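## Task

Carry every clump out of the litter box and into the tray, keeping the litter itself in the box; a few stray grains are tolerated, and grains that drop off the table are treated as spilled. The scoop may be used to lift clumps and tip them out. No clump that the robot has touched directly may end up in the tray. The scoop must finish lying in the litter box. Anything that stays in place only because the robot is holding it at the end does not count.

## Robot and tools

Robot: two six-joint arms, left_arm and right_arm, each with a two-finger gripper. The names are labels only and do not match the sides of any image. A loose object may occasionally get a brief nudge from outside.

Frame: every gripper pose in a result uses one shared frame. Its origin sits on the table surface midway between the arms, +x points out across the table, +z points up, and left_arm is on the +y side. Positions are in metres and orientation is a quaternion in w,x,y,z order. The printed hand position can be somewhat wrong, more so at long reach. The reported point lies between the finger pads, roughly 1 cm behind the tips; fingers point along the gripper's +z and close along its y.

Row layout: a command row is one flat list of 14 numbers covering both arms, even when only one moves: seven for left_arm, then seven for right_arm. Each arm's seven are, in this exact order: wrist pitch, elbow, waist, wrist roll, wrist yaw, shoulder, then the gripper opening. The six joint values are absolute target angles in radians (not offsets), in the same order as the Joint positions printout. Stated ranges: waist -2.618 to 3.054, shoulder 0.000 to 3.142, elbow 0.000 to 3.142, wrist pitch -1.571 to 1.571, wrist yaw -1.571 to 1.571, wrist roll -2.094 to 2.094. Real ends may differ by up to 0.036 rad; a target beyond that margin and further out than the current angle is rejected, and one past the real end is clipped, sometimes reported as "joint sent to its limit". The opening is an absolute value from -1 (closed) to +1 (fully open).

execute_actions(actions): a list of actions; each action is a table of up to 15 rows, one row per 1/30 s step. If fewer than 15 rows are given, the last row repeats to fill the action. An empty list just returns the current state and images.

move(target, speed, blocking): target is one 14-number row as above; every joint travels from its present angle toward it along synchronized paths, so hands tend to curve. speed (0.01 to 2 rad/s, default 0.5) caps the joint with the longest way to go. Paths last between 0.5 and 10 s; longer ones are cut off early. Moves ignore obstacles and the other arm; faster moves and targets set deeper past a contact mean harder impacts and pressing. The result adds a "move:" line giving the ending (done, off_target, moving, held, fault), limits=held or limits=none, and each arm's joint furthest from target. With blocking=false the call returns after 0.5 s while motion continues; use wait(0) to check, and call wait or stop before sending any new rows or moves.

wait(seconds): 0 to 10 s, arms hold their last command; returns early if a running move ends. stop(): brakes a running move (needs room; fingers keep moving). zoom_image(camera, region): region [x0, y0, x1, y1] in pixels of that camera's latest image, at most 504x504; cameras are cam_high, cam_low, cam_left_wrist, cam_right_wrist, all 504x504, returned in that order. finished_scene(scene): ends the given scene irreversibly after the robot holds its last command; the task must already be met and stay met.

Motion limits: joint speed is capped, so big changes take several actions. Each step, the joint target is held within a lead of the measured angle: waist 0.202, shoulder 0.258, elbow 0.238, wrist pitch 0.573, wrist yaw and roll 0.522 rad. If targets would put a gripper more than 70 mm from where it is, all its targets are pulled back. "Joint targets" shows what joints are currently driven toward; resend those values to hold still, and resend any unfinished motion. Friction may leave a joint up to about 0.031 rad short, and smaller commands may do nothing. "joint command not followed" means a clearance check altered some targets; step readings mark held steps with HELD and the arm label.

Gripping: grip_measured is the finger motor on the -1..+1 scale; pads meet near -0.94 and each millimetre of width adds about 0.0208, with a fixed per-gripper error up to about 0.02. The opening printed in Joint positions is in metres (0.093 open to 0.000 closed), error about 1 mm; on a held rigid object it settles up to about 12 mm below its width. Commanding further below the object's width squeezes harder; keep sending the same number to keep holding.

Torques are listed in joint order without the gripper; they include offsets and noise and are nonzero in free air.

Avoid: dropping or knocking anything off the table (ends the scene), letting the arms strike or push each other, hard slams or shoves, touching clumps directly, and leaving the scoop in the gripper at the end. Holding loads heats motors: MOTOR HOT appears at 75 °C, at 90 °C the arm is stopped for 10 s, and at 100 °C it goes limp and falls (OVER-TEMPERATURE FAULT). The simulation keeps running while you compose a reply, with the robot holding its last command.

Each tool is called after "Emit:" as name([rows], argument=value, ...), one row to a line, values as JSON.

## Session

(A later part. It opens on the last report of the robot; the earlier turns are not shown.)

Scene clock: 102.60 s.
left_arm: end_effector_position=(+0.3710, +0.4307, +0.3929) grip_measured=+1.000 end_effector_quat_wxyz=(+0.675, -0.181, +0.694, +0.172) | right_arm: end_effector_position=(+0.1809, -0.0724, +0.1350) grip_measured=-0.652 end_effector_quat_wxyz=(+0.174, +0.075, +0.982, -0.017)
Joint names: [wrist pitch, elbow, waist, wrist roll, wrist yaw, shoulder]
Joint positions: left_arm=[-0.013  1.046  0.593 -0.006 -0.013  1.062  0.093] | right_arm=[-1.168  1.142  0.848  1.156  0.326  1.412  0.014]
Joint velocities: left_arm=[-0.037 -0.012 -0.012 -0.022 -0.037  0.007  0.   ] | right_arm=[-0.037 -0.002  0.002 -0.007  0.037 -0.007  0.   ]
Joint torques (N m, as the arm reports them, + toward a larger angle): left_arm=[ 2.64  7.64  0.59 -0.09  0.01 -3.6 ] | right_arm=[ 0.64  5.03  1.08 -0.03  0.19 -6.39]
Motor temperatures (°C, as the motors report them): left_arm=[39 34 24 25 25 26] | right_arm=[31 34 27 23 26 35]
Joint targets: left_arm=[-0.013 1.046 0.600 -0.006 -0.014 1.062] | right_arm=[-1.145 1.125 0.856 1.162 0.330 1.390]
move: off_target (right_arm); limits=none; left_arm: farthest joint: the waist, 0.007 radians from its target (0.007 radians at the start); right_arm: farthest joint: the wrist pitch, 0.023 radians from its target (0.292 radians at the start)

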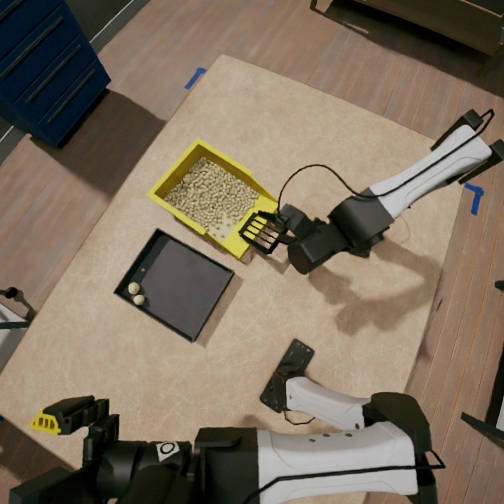

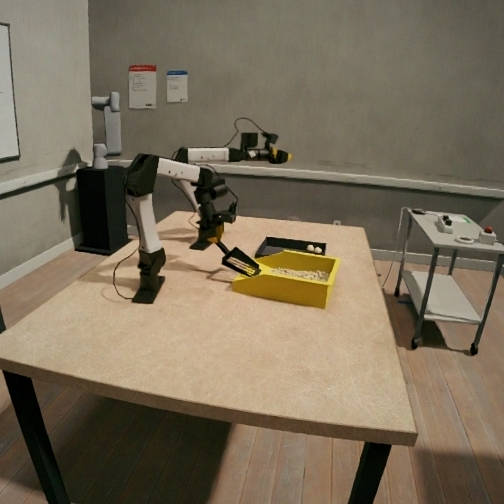

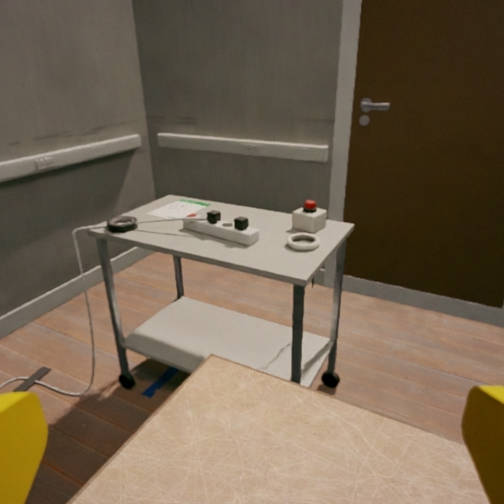

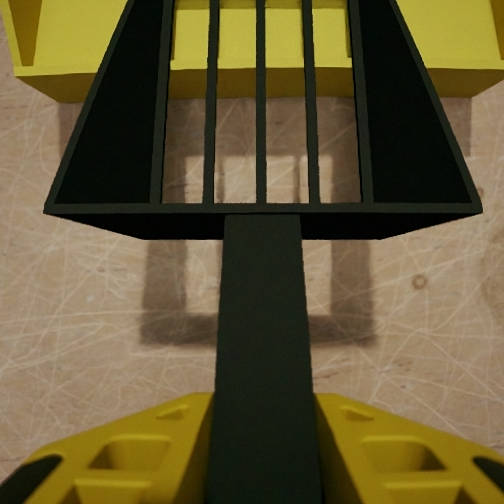

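Emit:
move(target=[-0.013,1.046,0.6,-0.006,-0.014,1.062,1, -1.07,1.12,0.73,1.034,0.30,1.47,-0.85], speed=0.12)

Emit:
move(target=[-0.013,1.046,0.6,-0.006,-0.014,1.062,1, -0.778,0.99,0.65,0.913,0.437,1.505,-0.85], speed=0.15)

Emit:
move(target=[-0.013,1.046,0.6,-0.006,-0.014,1.062,1, -0.485,0.946,0.528,0.748,0.485,1.61,-0.85], speed=0.15)

Emit:
move(target=[-0.013,1.046,0.6,-0.006,-0.014,1.062,1, -0.432,1.164,0.368,0.595,0.405,1.782,-0.85], speed=0.1)

Emit:
zoom_image(camera="cam_high", region=[130, 120, 300, 290])

Scene clock: 105.87 s.
left_arm: end_effector_position=(+0.3710, +0.4307, +0.3929) grip_measured=+1.000 end_effector_quat_wxyz=(+0.675, -0.181, +0.694, +0.172) | right_arm: end_effector_position=(+0.2103, -0.0773, +0.1266) grip_measured=-0.652 end_effector_quat_wxyz=(+0.173, +0.076, +0.982, -0.017)
Joint names: [wrist pitch, elbow, waist, wrist roll, wrist yaw, shoulder]
Joint positions: left_arm=[-0.013  1.046  0.593 -0.006 -0.013  1.062  0.093] | right_arm=[-1.092  1.142  0.738  1.043  0.309  1.453  0.014]
Joint velocities: left_arm=[ 0.022  0.012  0.017  0.081 -0.037  0.002  0.   ] | right_arm=[-0.037 -0.017 -0.027 -0.022 -0.007 -0.002 -0.001]
Joint torques (N m, as the arm reports them, + toward a larger angle): left_arm=[ 2.6   7.63  0.65 -0.1  -0.03 -3.66] | right_arm=[ 0.74  4.74 -0.4  -0.18  0.1  -3.84]
Motor temperatures (°C, as the motors report them): left_arm=[39 34 24 25 25 26] | right_arm=[30 34 27 23 26 34]
Joint targets: left_arm=[-0.013 1.046 0.600 -0.006 -0.014 1.062] | right_arm=[-1.070 1.120 0.730 1.034 0.300 1.470]
move: off_target (right_arm); limits=none; left_arm: farthest joint: the waist, 0.007 radians from its target (0.007 radians at the start); right_arm: farthest joint: the elbow, 0.022 radians from its target (0.022 radians at the start)

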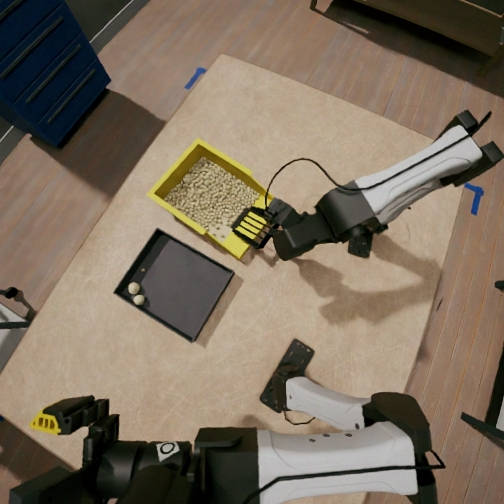

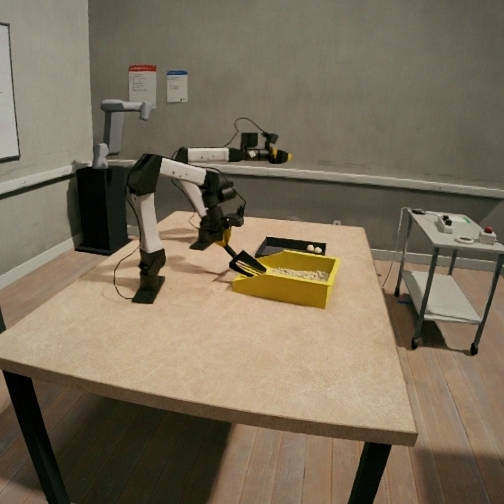

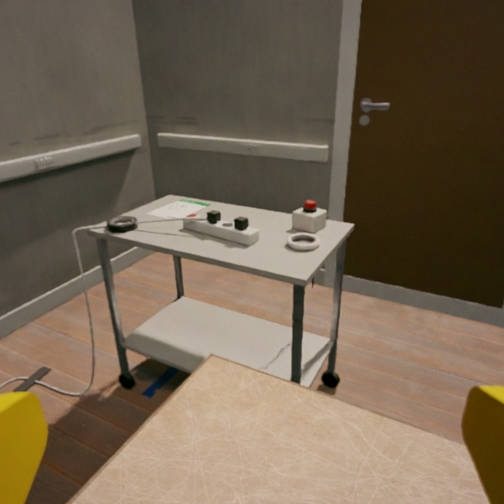

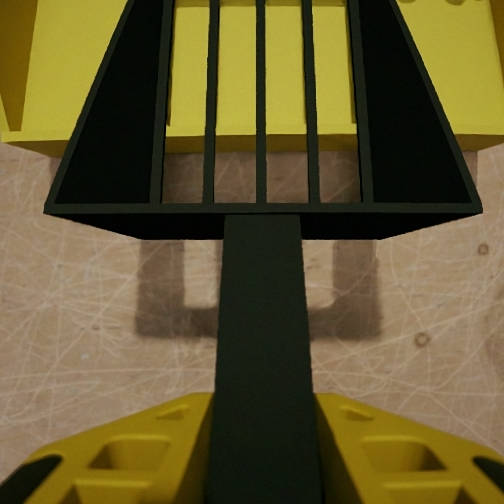

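Scene clock: 108.37 s.
left_arm: end_effector_position=(+0.3710, +0.4307, +0.3929) grip_measured=+1.000 end_effector_quat_wxyz=(+0.675, -0.181, +0.694, +0.172) | right_arm: end_effector_position=(+0.2561, -0.0845, +0.0981) grip_measured=-0.652 end_effector_quat_wxyz=(+0.248, +0.070, +0.966, -0.022)
Joint names: [wrist pitch, elbow, waist, wrist roll, wrist yaw, shoulder]
Joint positions: left_arm=[-0.013  1.046  0.593 -0.006 -0.013  1.062  0.093] | right_arm=[-0.802  1.008  0.66   0.92   0.418  1.488  0.014]
Joint velocities: left_arm=[ 0.022 -0.017 -0.007 -0.066  0.022  0.017  0.   ] | right_arm=[-0.037 -0.012  0.017 -0.007 -0.037 -0.007 -0.001]
Joint torques (N m, as the arm reports them, + toward a larger angle): left_arm=[ 2.61  7.58  0.52 -0.1  -0.02 -3.62] | right_arm=[ 0.93  5.14 -0.65 -0.14  0.35 -4.19]
Motor temperatures (°C, as the motors report them): left_arm=[39 34 24 25 25 26] | right_arm=[30 34 27 23 26 34]
Joint targets: left_arm=[-0.013 1.046 0.600 -0.006 -0.014 1.062] | right_arm=[-0.778 0.990 0.650 0.913 0.437 1.505]
move: off_target (right_arm); limits=none; left_arm: farthest joint: the waist, 0.007 radians from its target (0.007 radians at the start); right_arm: farthest joint: the wrist pitch, 0.024 radians from its target (0.314 radians at the start)

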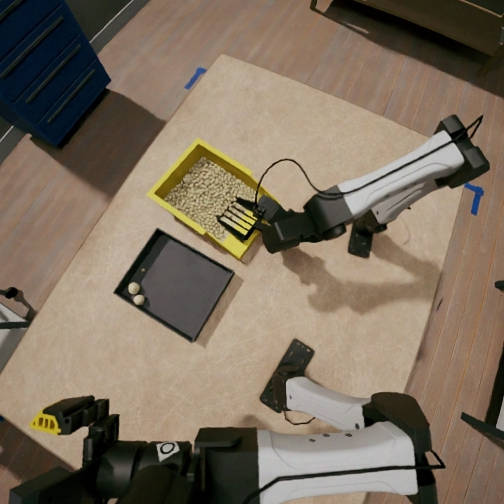

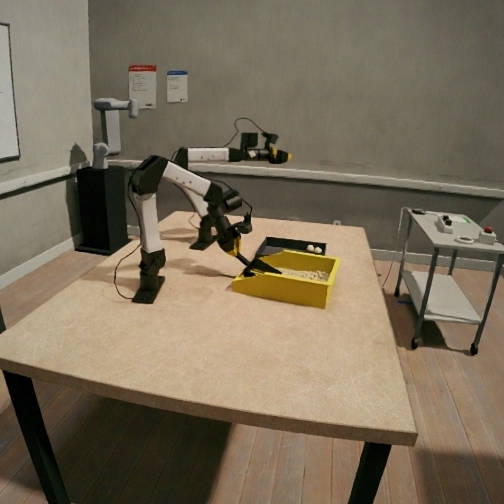

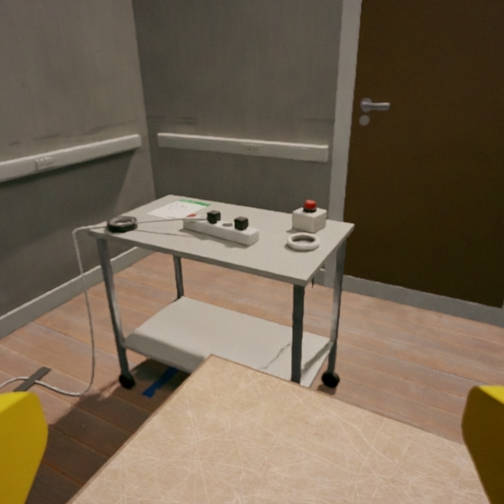

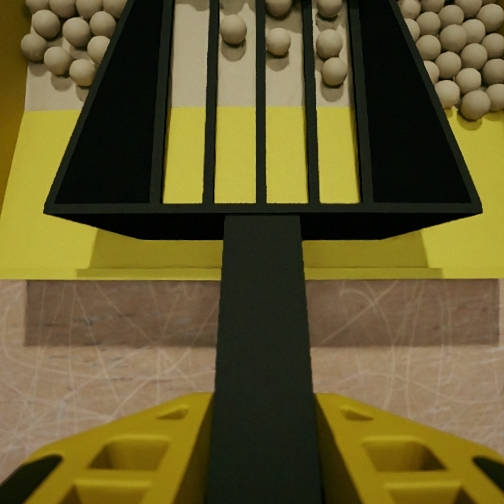

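Scene clock: 110.87 s.
left_arm: end_effector_position=(+0.3710, +0.4307, +0.3929) grip_measured=+1.000 end_effector_quat_wxyz=(+0.675, -0.181, +0.694, +0.172) | right_arm: end_effector_position=(+0.3145, -0.0905, +0.0788) grip_measured=-0.652 end_effector_quat_wxyz=(+0.305, +0.065, +0.950, -0.023)
Joint names: [wrist pitch, elbow, waist, wrist roll, wrist yaw, shoulder]
Joint positions: left_arm=[-0.013  1.046  0.593 -0.006 -0.013  1.062  0.093] | right_arm=[-0.51   0.965  0.542  0.753  0.459  1.59   0.014]
Joint velocities: left_arm=[ 0.007 -0.022 -0.002  0.022  0.007 -0.002  0.   ] | right_arm=[ 0.022 -0.012 -0.007 -0.022  0.007 -0.017  0.001]
Joint torques (N m, as the arm reports them, + toward a larger angle): left_arm=[ 2.62  7.68  0.72 -0.11  0.   -3.68] | right_arm=[ 1.19  5.01 -1.05 -0.1   0.42 -4.81]
Motor temperatures (°C, as the motors report them): left_arm=[40 34 24 25 25 26] | right_arm=[30 34 27 23 26 34]
Joint targets: left_arm=[-0.013 1.046 0.600 -0.006 -0.014 1.062] | right_arm=[-0.485 0.946 0.528 0.748 0.485 1.610]
move: off_target (right_arm); limits=none; left_arm: farthest joint: the waist, 0.007 radians from its target (0.007 radians at the start); right_arm: farthest joint: the wrist yaw, 0.026 radians from its target (0.067 radians at the start)

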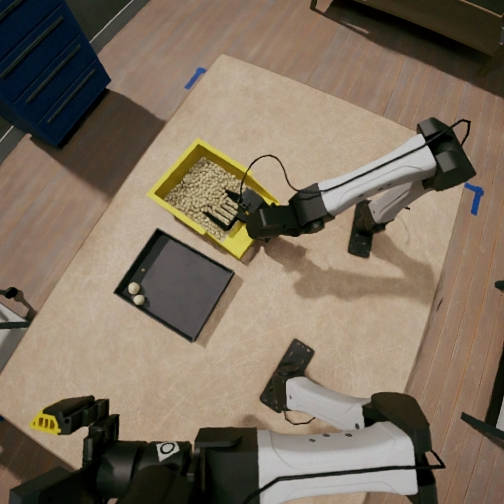

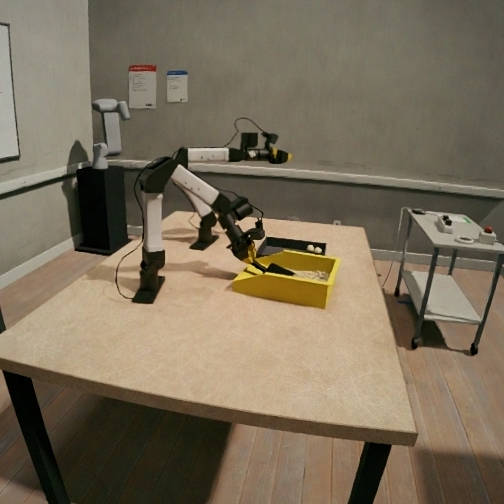

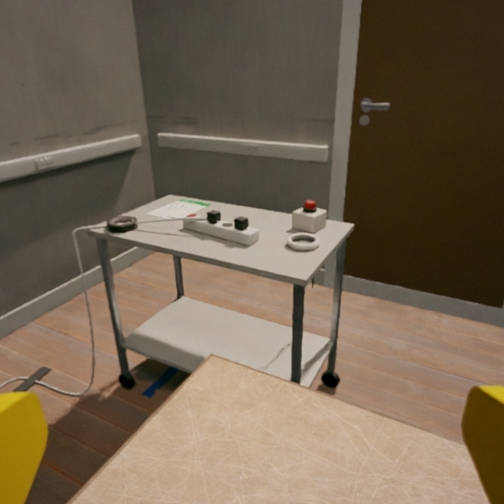

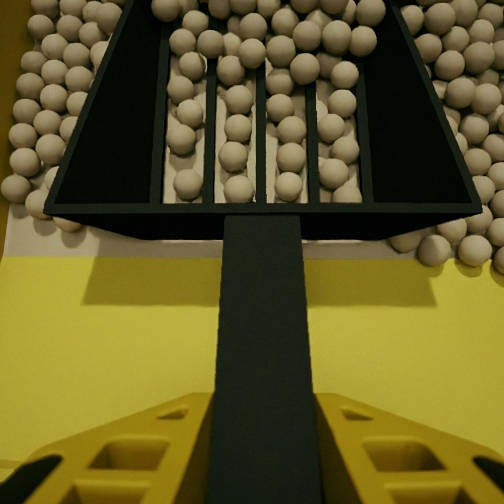

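Scene clock: 113.20 s.
left_arm: end_effector_position=(+0.3710, +0.4307, +0.3929) grip_measured=+1.000 end_effector_quat_wxyz=(+0.675, -0.181, +0.694, +0.172) | right_arm: end_effector_position=(+0.3803, -0.1010, +0.0770) grip_measured=-0.652 end_effector_quat_wxyz=(+0.301, +0.066, +0.951, -0.024)
Joint names: [wrist pitch, elbow, waist, wrist roll, wrist yaw, shoulder]
Joint positions: left_arm=[-0.013  1.046  0.593 -0.006 -0.013  1.062  0.093] | right_arm=[-0.464  1.138  0.388  0.606  0.386  1.756  0.014]
Joint velocities: left_arm=[ 0.022 -0.007 -0.012 -0.037 -0.007  0.002  0.   ] | right_arm=[-0.095  0.012 -0.002  0.051 -0.051  0.007  0.   ]
Joint torques (N m, as the arm reports them, + toward a larger angle): left_arm=[ 2.59  7.54  0.75 -0.04 -0.03 -3.72] | right_arm=[ 1.35  8.59 -1.64 -0.18  0.3  -5.79]
Motor temperatures (°C, as the motors report them): left_arm=[40 34 24 25 25 26] | right_arm=[30 34 27 23 26 34]
Joint targets: left_arm=[-0.013 1.046 0.600 -0.006 -0.014 1.062] | right_arm=[-0.432 1.164 0.368 0.595 0.405 1.782]
move: off_target (right_arm); limits=none; left_arm: farthest joint: the waist, 0.007 radians from its target (0.007 radians at the start); right_arm: farthest joint: the wrist pitch, 0.032 radians from its target (0.078 radians at the start)

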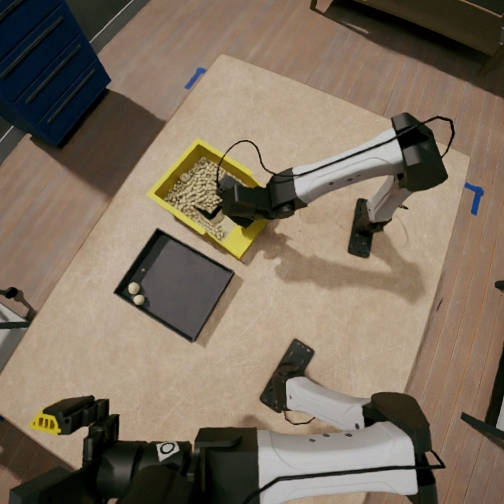

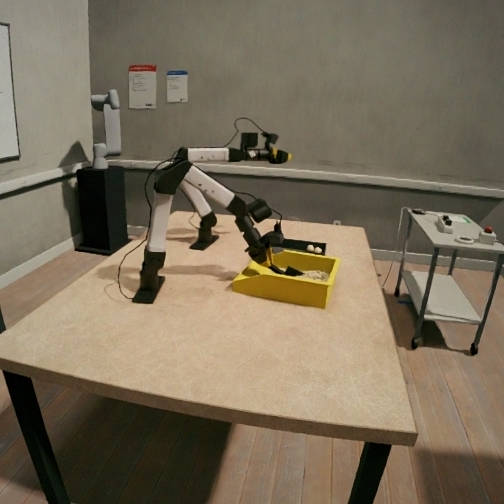

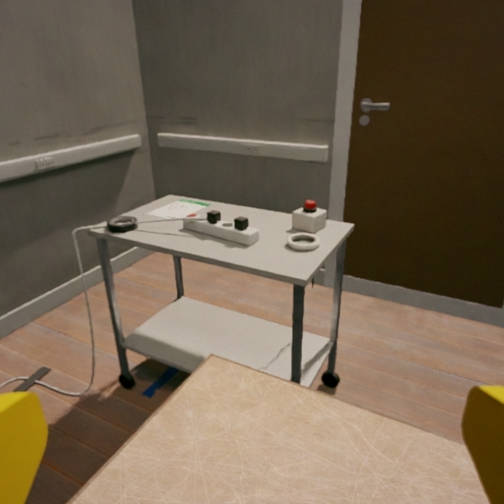

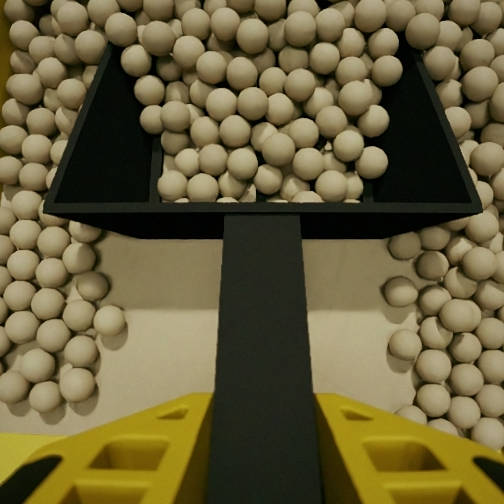

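Region (130, 120, 300, 290) of cam_high's 504x504 image, scaled by 2.965, with more detail than that image has.

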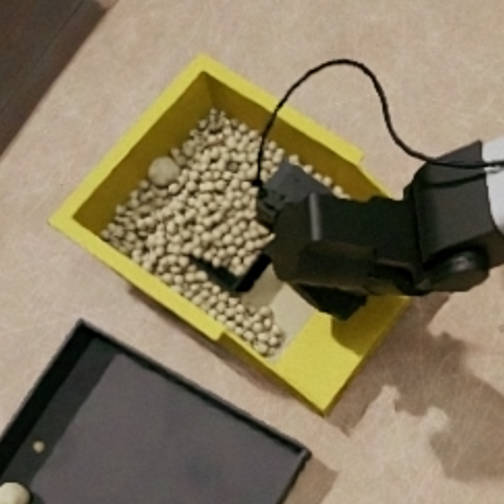

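Emit:
move(target=[-0.013,1.046,0.6,-0.006,-0.014,1.062,1, -0.405,1.27,0.305,0.54,0.39,1.875,-0.85], speed=0.06)

Emit:
zoom_image(camera="cam_high", region=[130, 120, 300, 290])

Scene clock: 119.97 s.
left_arm: end_effector_position=(+0.3710, +0.4307, +0.3929) grip_measured=+1.000 end_effector_quat_wxyz=(+0.675, -0.181, +0.694, +0.172) | right_arm: end_effector_position=(+0.4146, -0.1067, +0.0768) grip_measured=-0.652 end_effector_quat_wxyz=(+0.304, +0.067, +0.950, -0.026)
Joint names: [wrist pitch, elbow, waist, wrist roll, wrist yaw, shoulder]
Joint positions: left_arm=[-0.013  1.046  0.593 -0.006 -0.013  1.062  0.093] | right_arm=[-0.456  1.245  0.328  0.549  0.365  1.847  0.014]
Joint velocities: left_arm=[-0.051 -0.017 -0.017  0.022  0.022 -0.012  0.   ] | right_arm=[-0.007  0.002  0.007 -0.066 -0.022 -0.017 -0.001]
Joint torques (N m, as the arm reports them, + toward a larger angle): left_arm=[ 2.62  7.55  0.6  -0.1   0.01 -3.64] | right_arm=[ 1.55  8.6  -1.84 -0.16  0.34 -6.39]
Motor temperatures (°C, as the motors report them): left_arm=[40 35 24 25 25 26] | right_arm=[31 35 27 23 26 34]
Joint targets: left_arm=[-0.013 1.046 0.600 -0.006 -0.014 1.062] | right_arm=[-0.405 1.270 0.305 0.540 0.390 1.875]
move: off_target (right_arm); limits=none; left_arm: farthest joint: the waist, 0.007 radians from its target (0.007 radians at the start); right_arm: farthest joint: the wrist pitch, 0.051 radians from its target (0.059 radians at the start)

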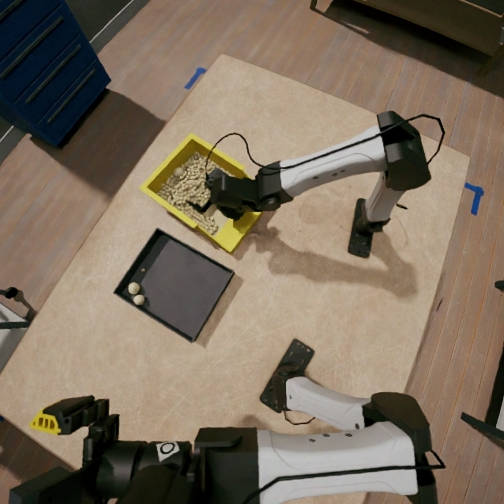

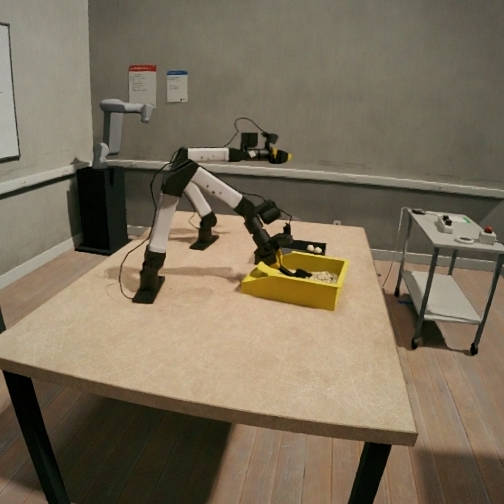

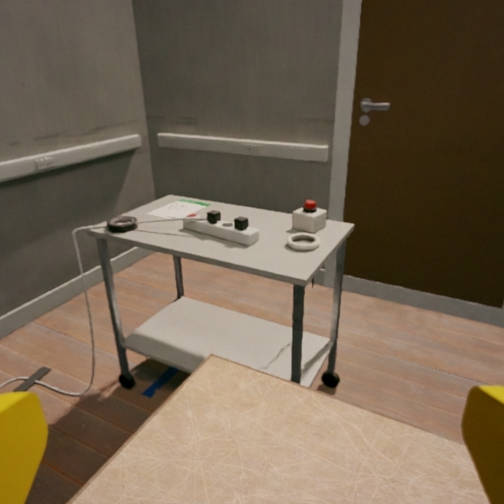

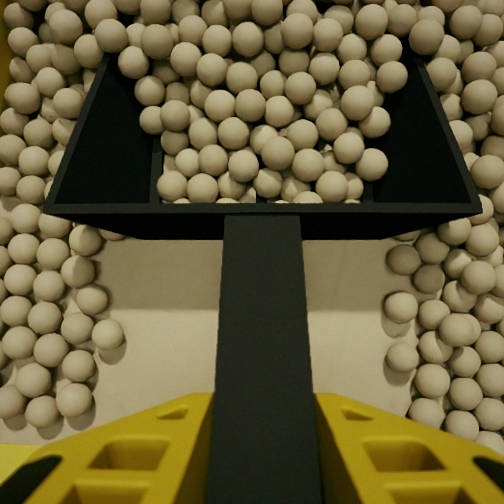

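Region (130, 120, 300, 290) of cam_high's 504x504 image, scaled by 2.965, with more detail than that image has.

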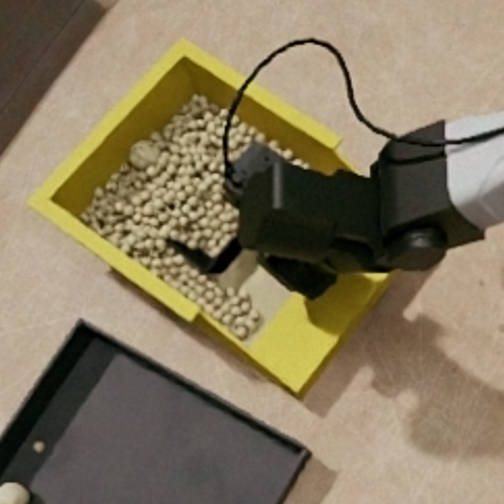

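Emit:
move(target=[-0.013,1.046,0.6,-0.006,-0.014,1.062,1, 0.14,0.91,0.40,0.463,0.595,1.735,-0.85], speed=0.15)

Emit:
zoom_image(camera="cam_high", region=[130, 120, 300, 290])

Scene clock: 127.20 s.
left_arm: end_effector_position=(+0.3710, +0.4307, +0.3929) grip_measured=+1.000 end_effector_quat_wxyz=(+0.675, -0.181, +0.694, +0.172) | right_arm: end_effector_position=(+0.4133, -0.1072, +0.0825) grip_measured=-0.652 end_effector_quat_wxyz=(+0.463, +0.066, +0.883, -0.035)
Joint names: [wrist pitch, elbow, waist, wrist roll, wrist yaw, shoulder]
Joint positions: left_arm=[-0.013  1.046  0.593 -0.006 -0.013  1.062  0.093] | right_arm=[0.102 0.912 0.402 0.47  0.581 1.761 0.014]
Joint velocities: left_arm=[ 0.022 -0.002  0.022 -0.095  0.037 -0.002  0.   ] | right_arm=[-0.007 -0.002 -0.007  0.139 -0.022 -0.007 -0.001]
Joint torques (N m, as the arm reports them, + toward a larger angle): left_arm=[ 2.61  7.8   0.67 -0.07 -0.04 -3.57] | right_arm=[ 1.74  6.18  0.12 -0.15  0.28 -9.46]
Motor temperatures (°C, as the motors report them): left_arm=[41 35 24 25 25 26] | right_arm=[33 35 27 23 26 36]
Joint targets: left_arm=[-0.013 1.046 0.600 -0.006 -0.014 1.062] | right_arm=[0.140 0.910 0.400 0.463 0.595 1.735]
move: off_target (right_arm); limits=none; left_arm: farthest joint: the waist, 0.007 radians from its target (0.007 radians at the start); right_arm: farthest joint: the wrist pitch, 0.038 radians from its target (0.596 radians at the start)

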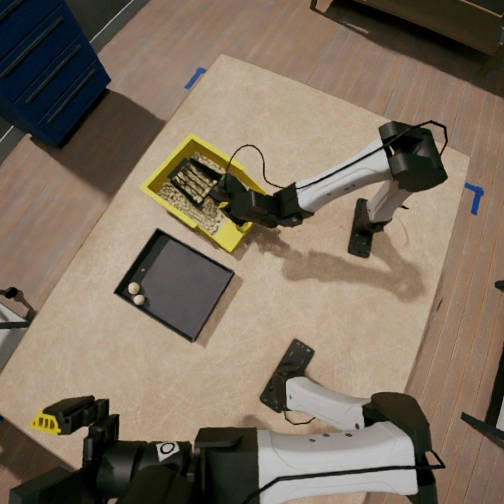

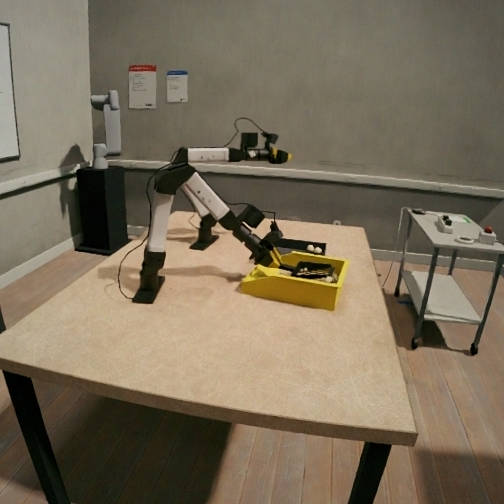

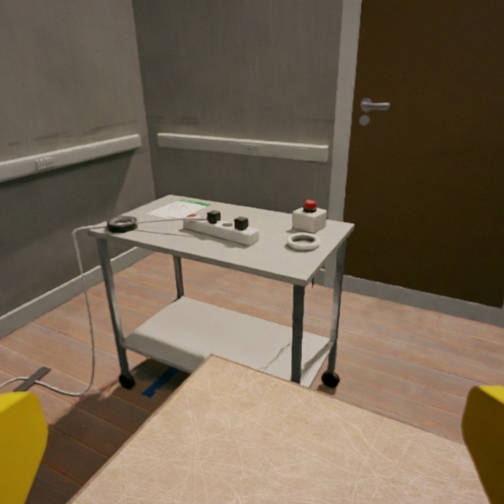

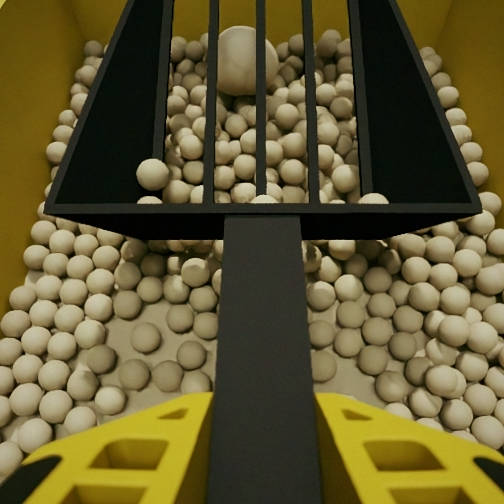

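Region (130, 120, 300, 290) of cam_high's 504x504 image, scaled by 2.965, with more detail than that image has.

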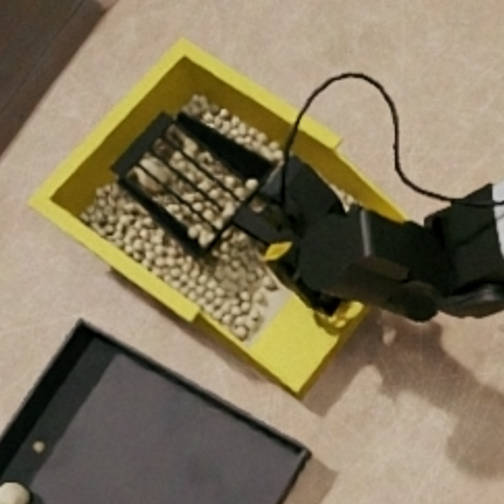

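Emit:
move(target=[-0.013,1.046,0.6,-0.006,-0.014,1.062,1, -0.89,1.757,0.245,0.523,0.275,1.972,-0.85], speed=0.3)

Emit:
zoom_image(camera="cam_high", region=[130, 120, 300, 290])

Emit:
zoom_image(camera="cam_low", region=[220, 200, 380, 320])

Scene clock: 133.97 s.
left_arm: end_effector_position=(+0.3710, +0.4307, +0.3929) grip_measured=+1.000 end_effector_quat_wxyz=(+0.675, -0.181, +0.694, +0.172) | right_arm: end_effector_position=(+0.4502, -0.1115, +0.1474) grip_measured=-0.652 end_effector_quat_wxyz=(+0.258, +0.072, +0.963, -0.019)
Joint names: [wrist pitch, elbow, waist, wrist roll, wrist yaw, shoulder]
Joint positions: left_arm=[-0.013  1.046  0.593 -0.006 -0.013  1.062  0.093] | right_arm=[-0.89   1.729  0.252  0.516  0.276  1.96   0.014]
Joint velocities: left_arm=[-0.007 -0.007 -0.002  0.022 -0.022 -0.002  0.   ] | right_arm=[-0.081  0.012 -0.007 -0.022 -0.022 -0.017 -0.   ]
Joint torques (N m, as the arm reports them, + toward a larger angle): left_arm=[ 2.6   7.58  0.6  -0.07 -0.03 -3.61] | right_arm=[ 0.98  9.05 -0.39  0.    0.09 -8.68]
Motor temperatures (°C, as the motors report them): left_arm=[41 35 24 25 25 26] | right_arm=[33 36 27 23 26 37]
Joint targets: left_arm=[-0.013 1.046 0.600 -0.006 -0.014 1.062] | right_arm=[-0.890 1.757 0.245 0.523 0.275 1.972]
move: off_target (right_arm); limits=none; left_arm: farthest joint: the waist, 0.007 radians from its target (0.007 radians at the start); right_arm: farthest joint: the elbow, 0.028 radians from its target (0.845 radians at the start)

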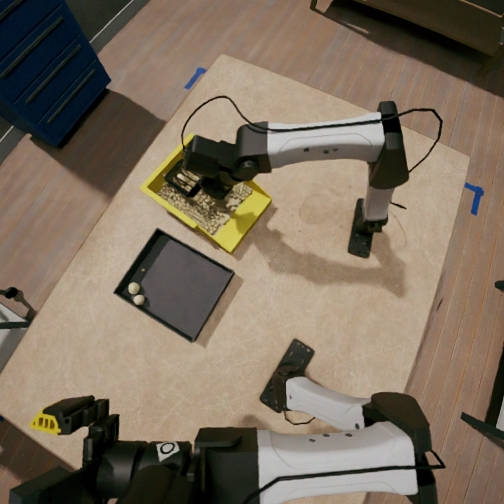

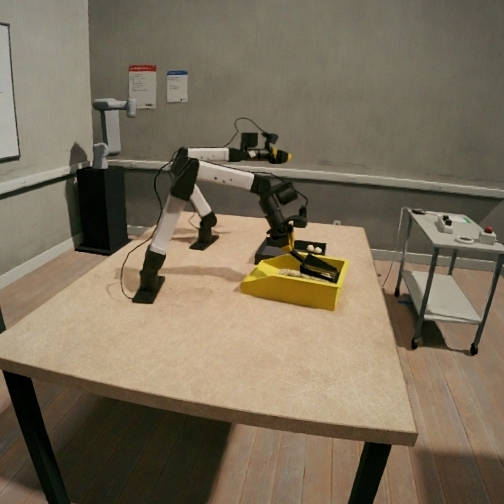

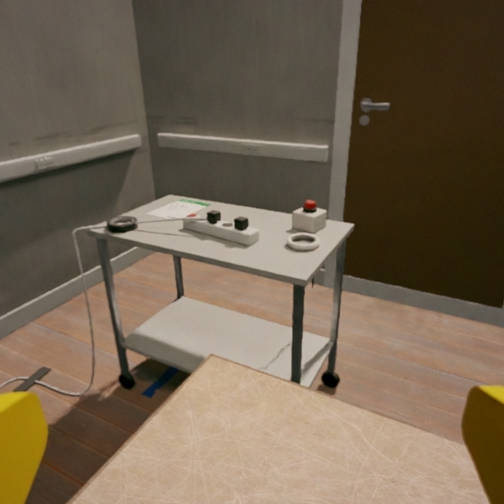

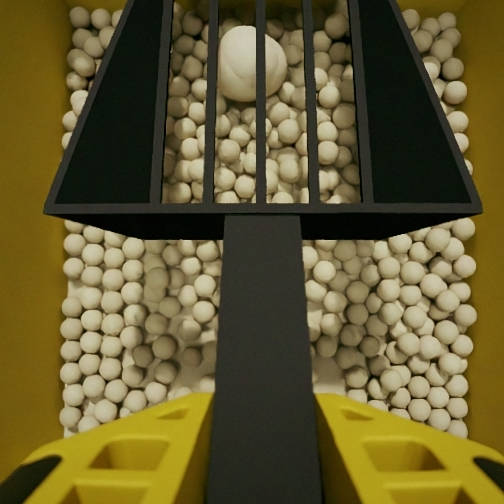

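Region (130, 120, 300, 290) of cam_high's 504x504 image, scaled by 2.965, with more detail than that image has.

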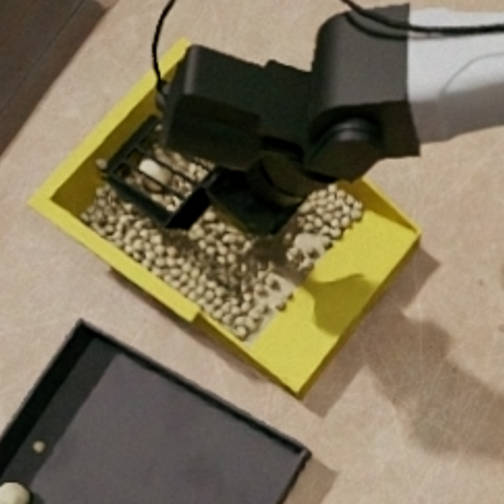

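Region (220, 200, 380, 320) of cam_low's 504x504 image, scaled by 3.150, with more detail than that image has; it fills the top 378 rows of this view, and the rest is white.

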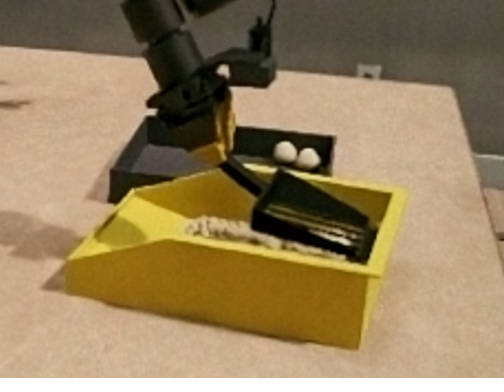

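Emit:
move(target=[-0.013,1.046,0.6,-0.006,-0.014,1.062,1, -0.765,1.595,0.233,0.523,0.275,1.96,-0.85], speed=0.12)

Scene clock: 137.03 s.
left_arm: end_effector_position=(+0.3710, +0.4307, +0.3929) grip_measured=+1.000 end_effector_quat_wxyz=(+0.675, -0.181, +0.694, +0.172) | right_arm: end_effector_position=(+0.4513, -0.1174, +0.1271) grip_measured=-0.652 end_effector_quat_wxyz=(+0.267, +0.079, +0.960, -0.020)
Joint names: [wrist pitch, elbow, waist, wrist roll, wrist yaw, shoulder]
Joint positions: left_arm=[-0.013  1.046  0.593 -0.006 -0.013  1.062  0.093] | right_arm=[-0.776  1.618  0.244  0.516  0.286  1.945  0.014]
Joint velocities: left_arm=[ 0.007  0.002 -0.002 -0.007  0.066 -0.002  0.   ] | right_arm=[-0.095  0.012  0.012 -0.007 -0.037 -0.022 -0.001]
Joint torques (N m, as the arm reports them, + toward a larger angle): left_arm=[ 2.6   7.62  0.54 -0.08 -0.03 -3.55] | right_arm=[ 1.13  5.12 -0.73 -0.02  0.04 -8.32]
Motor temperatures (°C, as the motors report them): left_arm=[41 35 24 25 25 26] | right_arm=[33 36 27 23 26 37]
Joint targets: left_arm=[-0.013 1.046 0.600 -0.006 -0.014 1.062] | right_arm=[-0.765 1.595 0.233 0.523 0.275 1.960]
move: off_target (right_arm); limits=none; left_arm: farthest joint: the waist, 0.007 radians from its target (0.007 radians at the start); right_arm: farthest joint: the elbow, 0.023 radians from its target (0.134 radians at the start)

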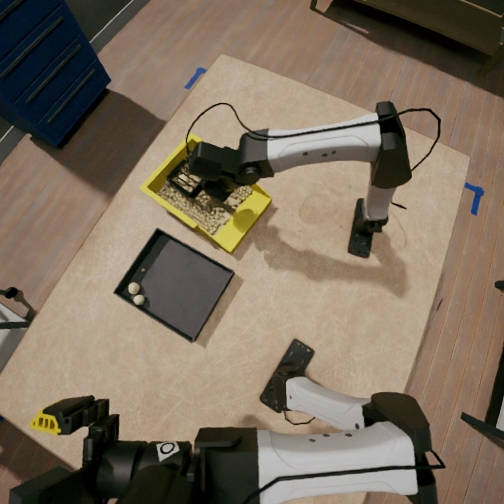

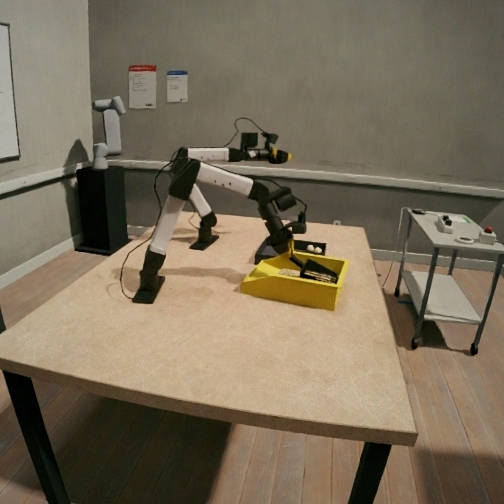

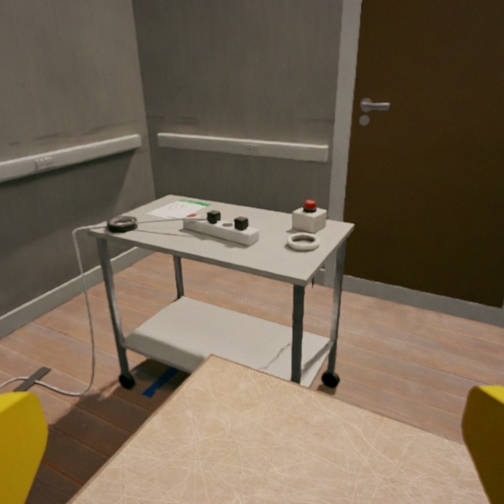

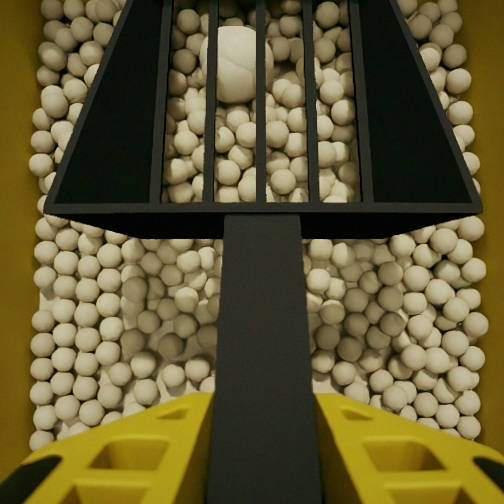

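Emit:
move(target=[-0.013,1.046,0.6,-0.006,-0.014,1.062,1, -0.75,1.265,0.40,0.669,0.345,1.685,-0.85], speed=0.12)

Emit:
zoom_image(camera="cam_high", region=[130, 120, 300, 290])

Scene clock: 141.90 s.
left_arm: end_effector_position=(+0.3710, +0.4307, +0.3929) grip_measured=+1.000 end_effector_quat_wxyz=(+0.675, -0.181, +0.694, +0.172) | right_arm: end_effector_position=(+0.3716, -0.1045, +0.1261) grip_measured=-0.652 end_effector_quat_wxyz=(+0.283, +0.088, +0.955, -0.025)
Joint names: [wrist pitch, elbow, waist, wrist roll, wrist yaw, shoulder]
Joint positions: left_arm=[-0.013  1.046  0.593 -0.006 -0.013  1.062  0.093] | right_arm=[-0.721  1.294  0.39   0.665  0.381  1.699  0.014]
Joint velocities: left_arm=[ 0.007  0.007  0.002 -0.022  0.007  0.002  0.   ] | right_arm=[ 0.081  0.012 -0.007 -0.051 -0.007 -0.007 -0.   ]
Joint torques (N m, as the arm reports them, + toward a larger angle): left_arm=[ 2.61  7.72  0.77 -0.06 -0.02 -3.65] | right_arm=[ 0.72  4.56  1.24 -0.07 -0.15 -8.44]
Motor temperatures (°C, as the motors report them): left_arm=[41 35 24 25 25 26] | right_arm=[33 36 27 23 26 38]
Joint targets: left_arm=[-0.013 1.046 0.600 -0.006 -0.014 1.062] | right_arm=[-0.750 1.265 0.400 0.669 0.345 1.685]
move: off_target (right_arm); limits=none; left_arm: farthest joint: the waist, 0.007 radians from its target (0.007 radians at the start); right_arm: farthest joint: the wrist yaw, 0.036 radians from its target (0.059 radians at the start)

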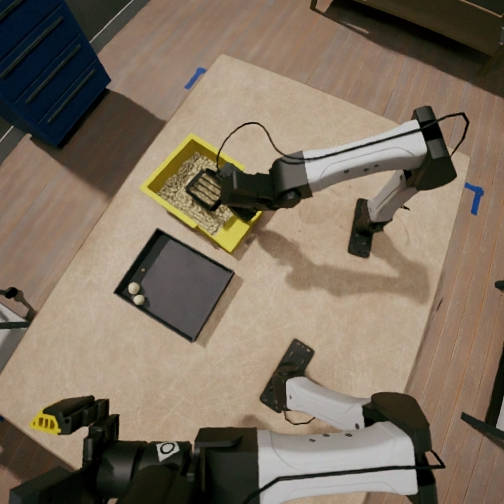

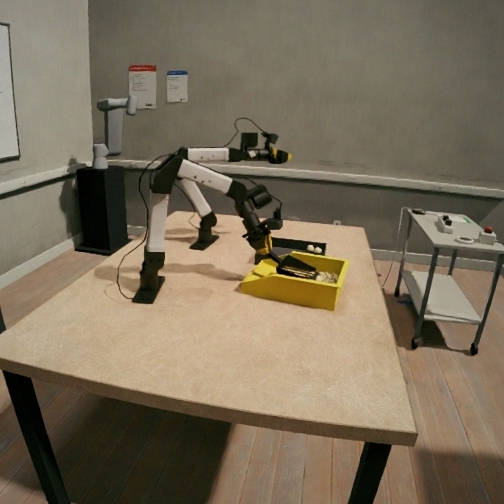

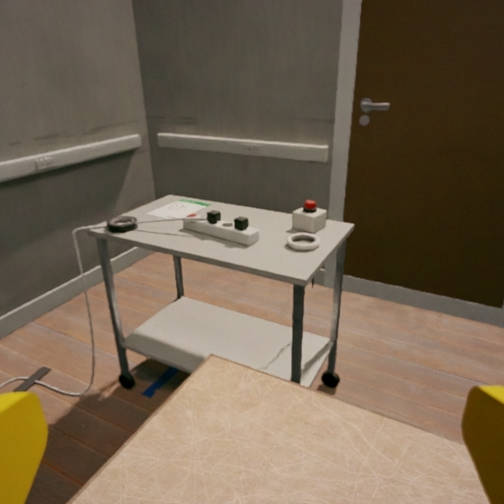

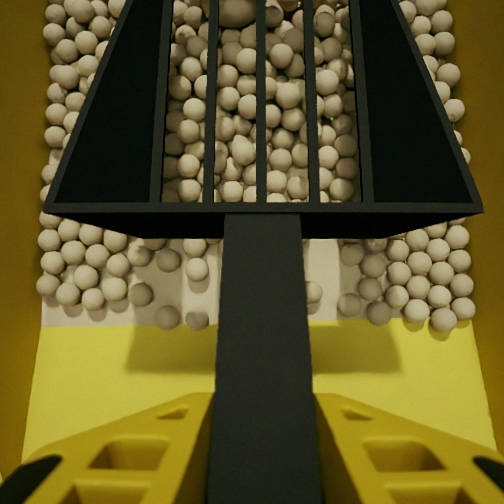

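Region (130, 120, 300, 290) of cam_high's 504x504 image, scaled by 2.965, with more detail than that image has.

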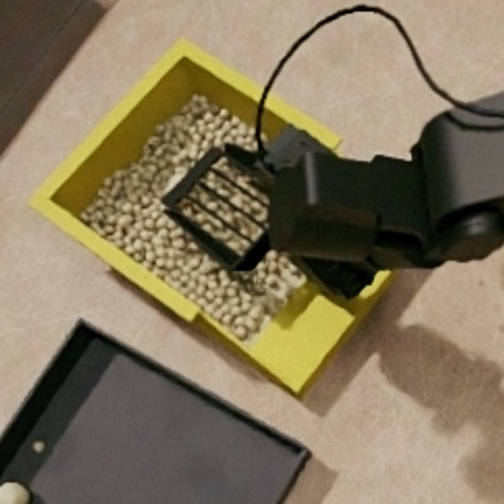

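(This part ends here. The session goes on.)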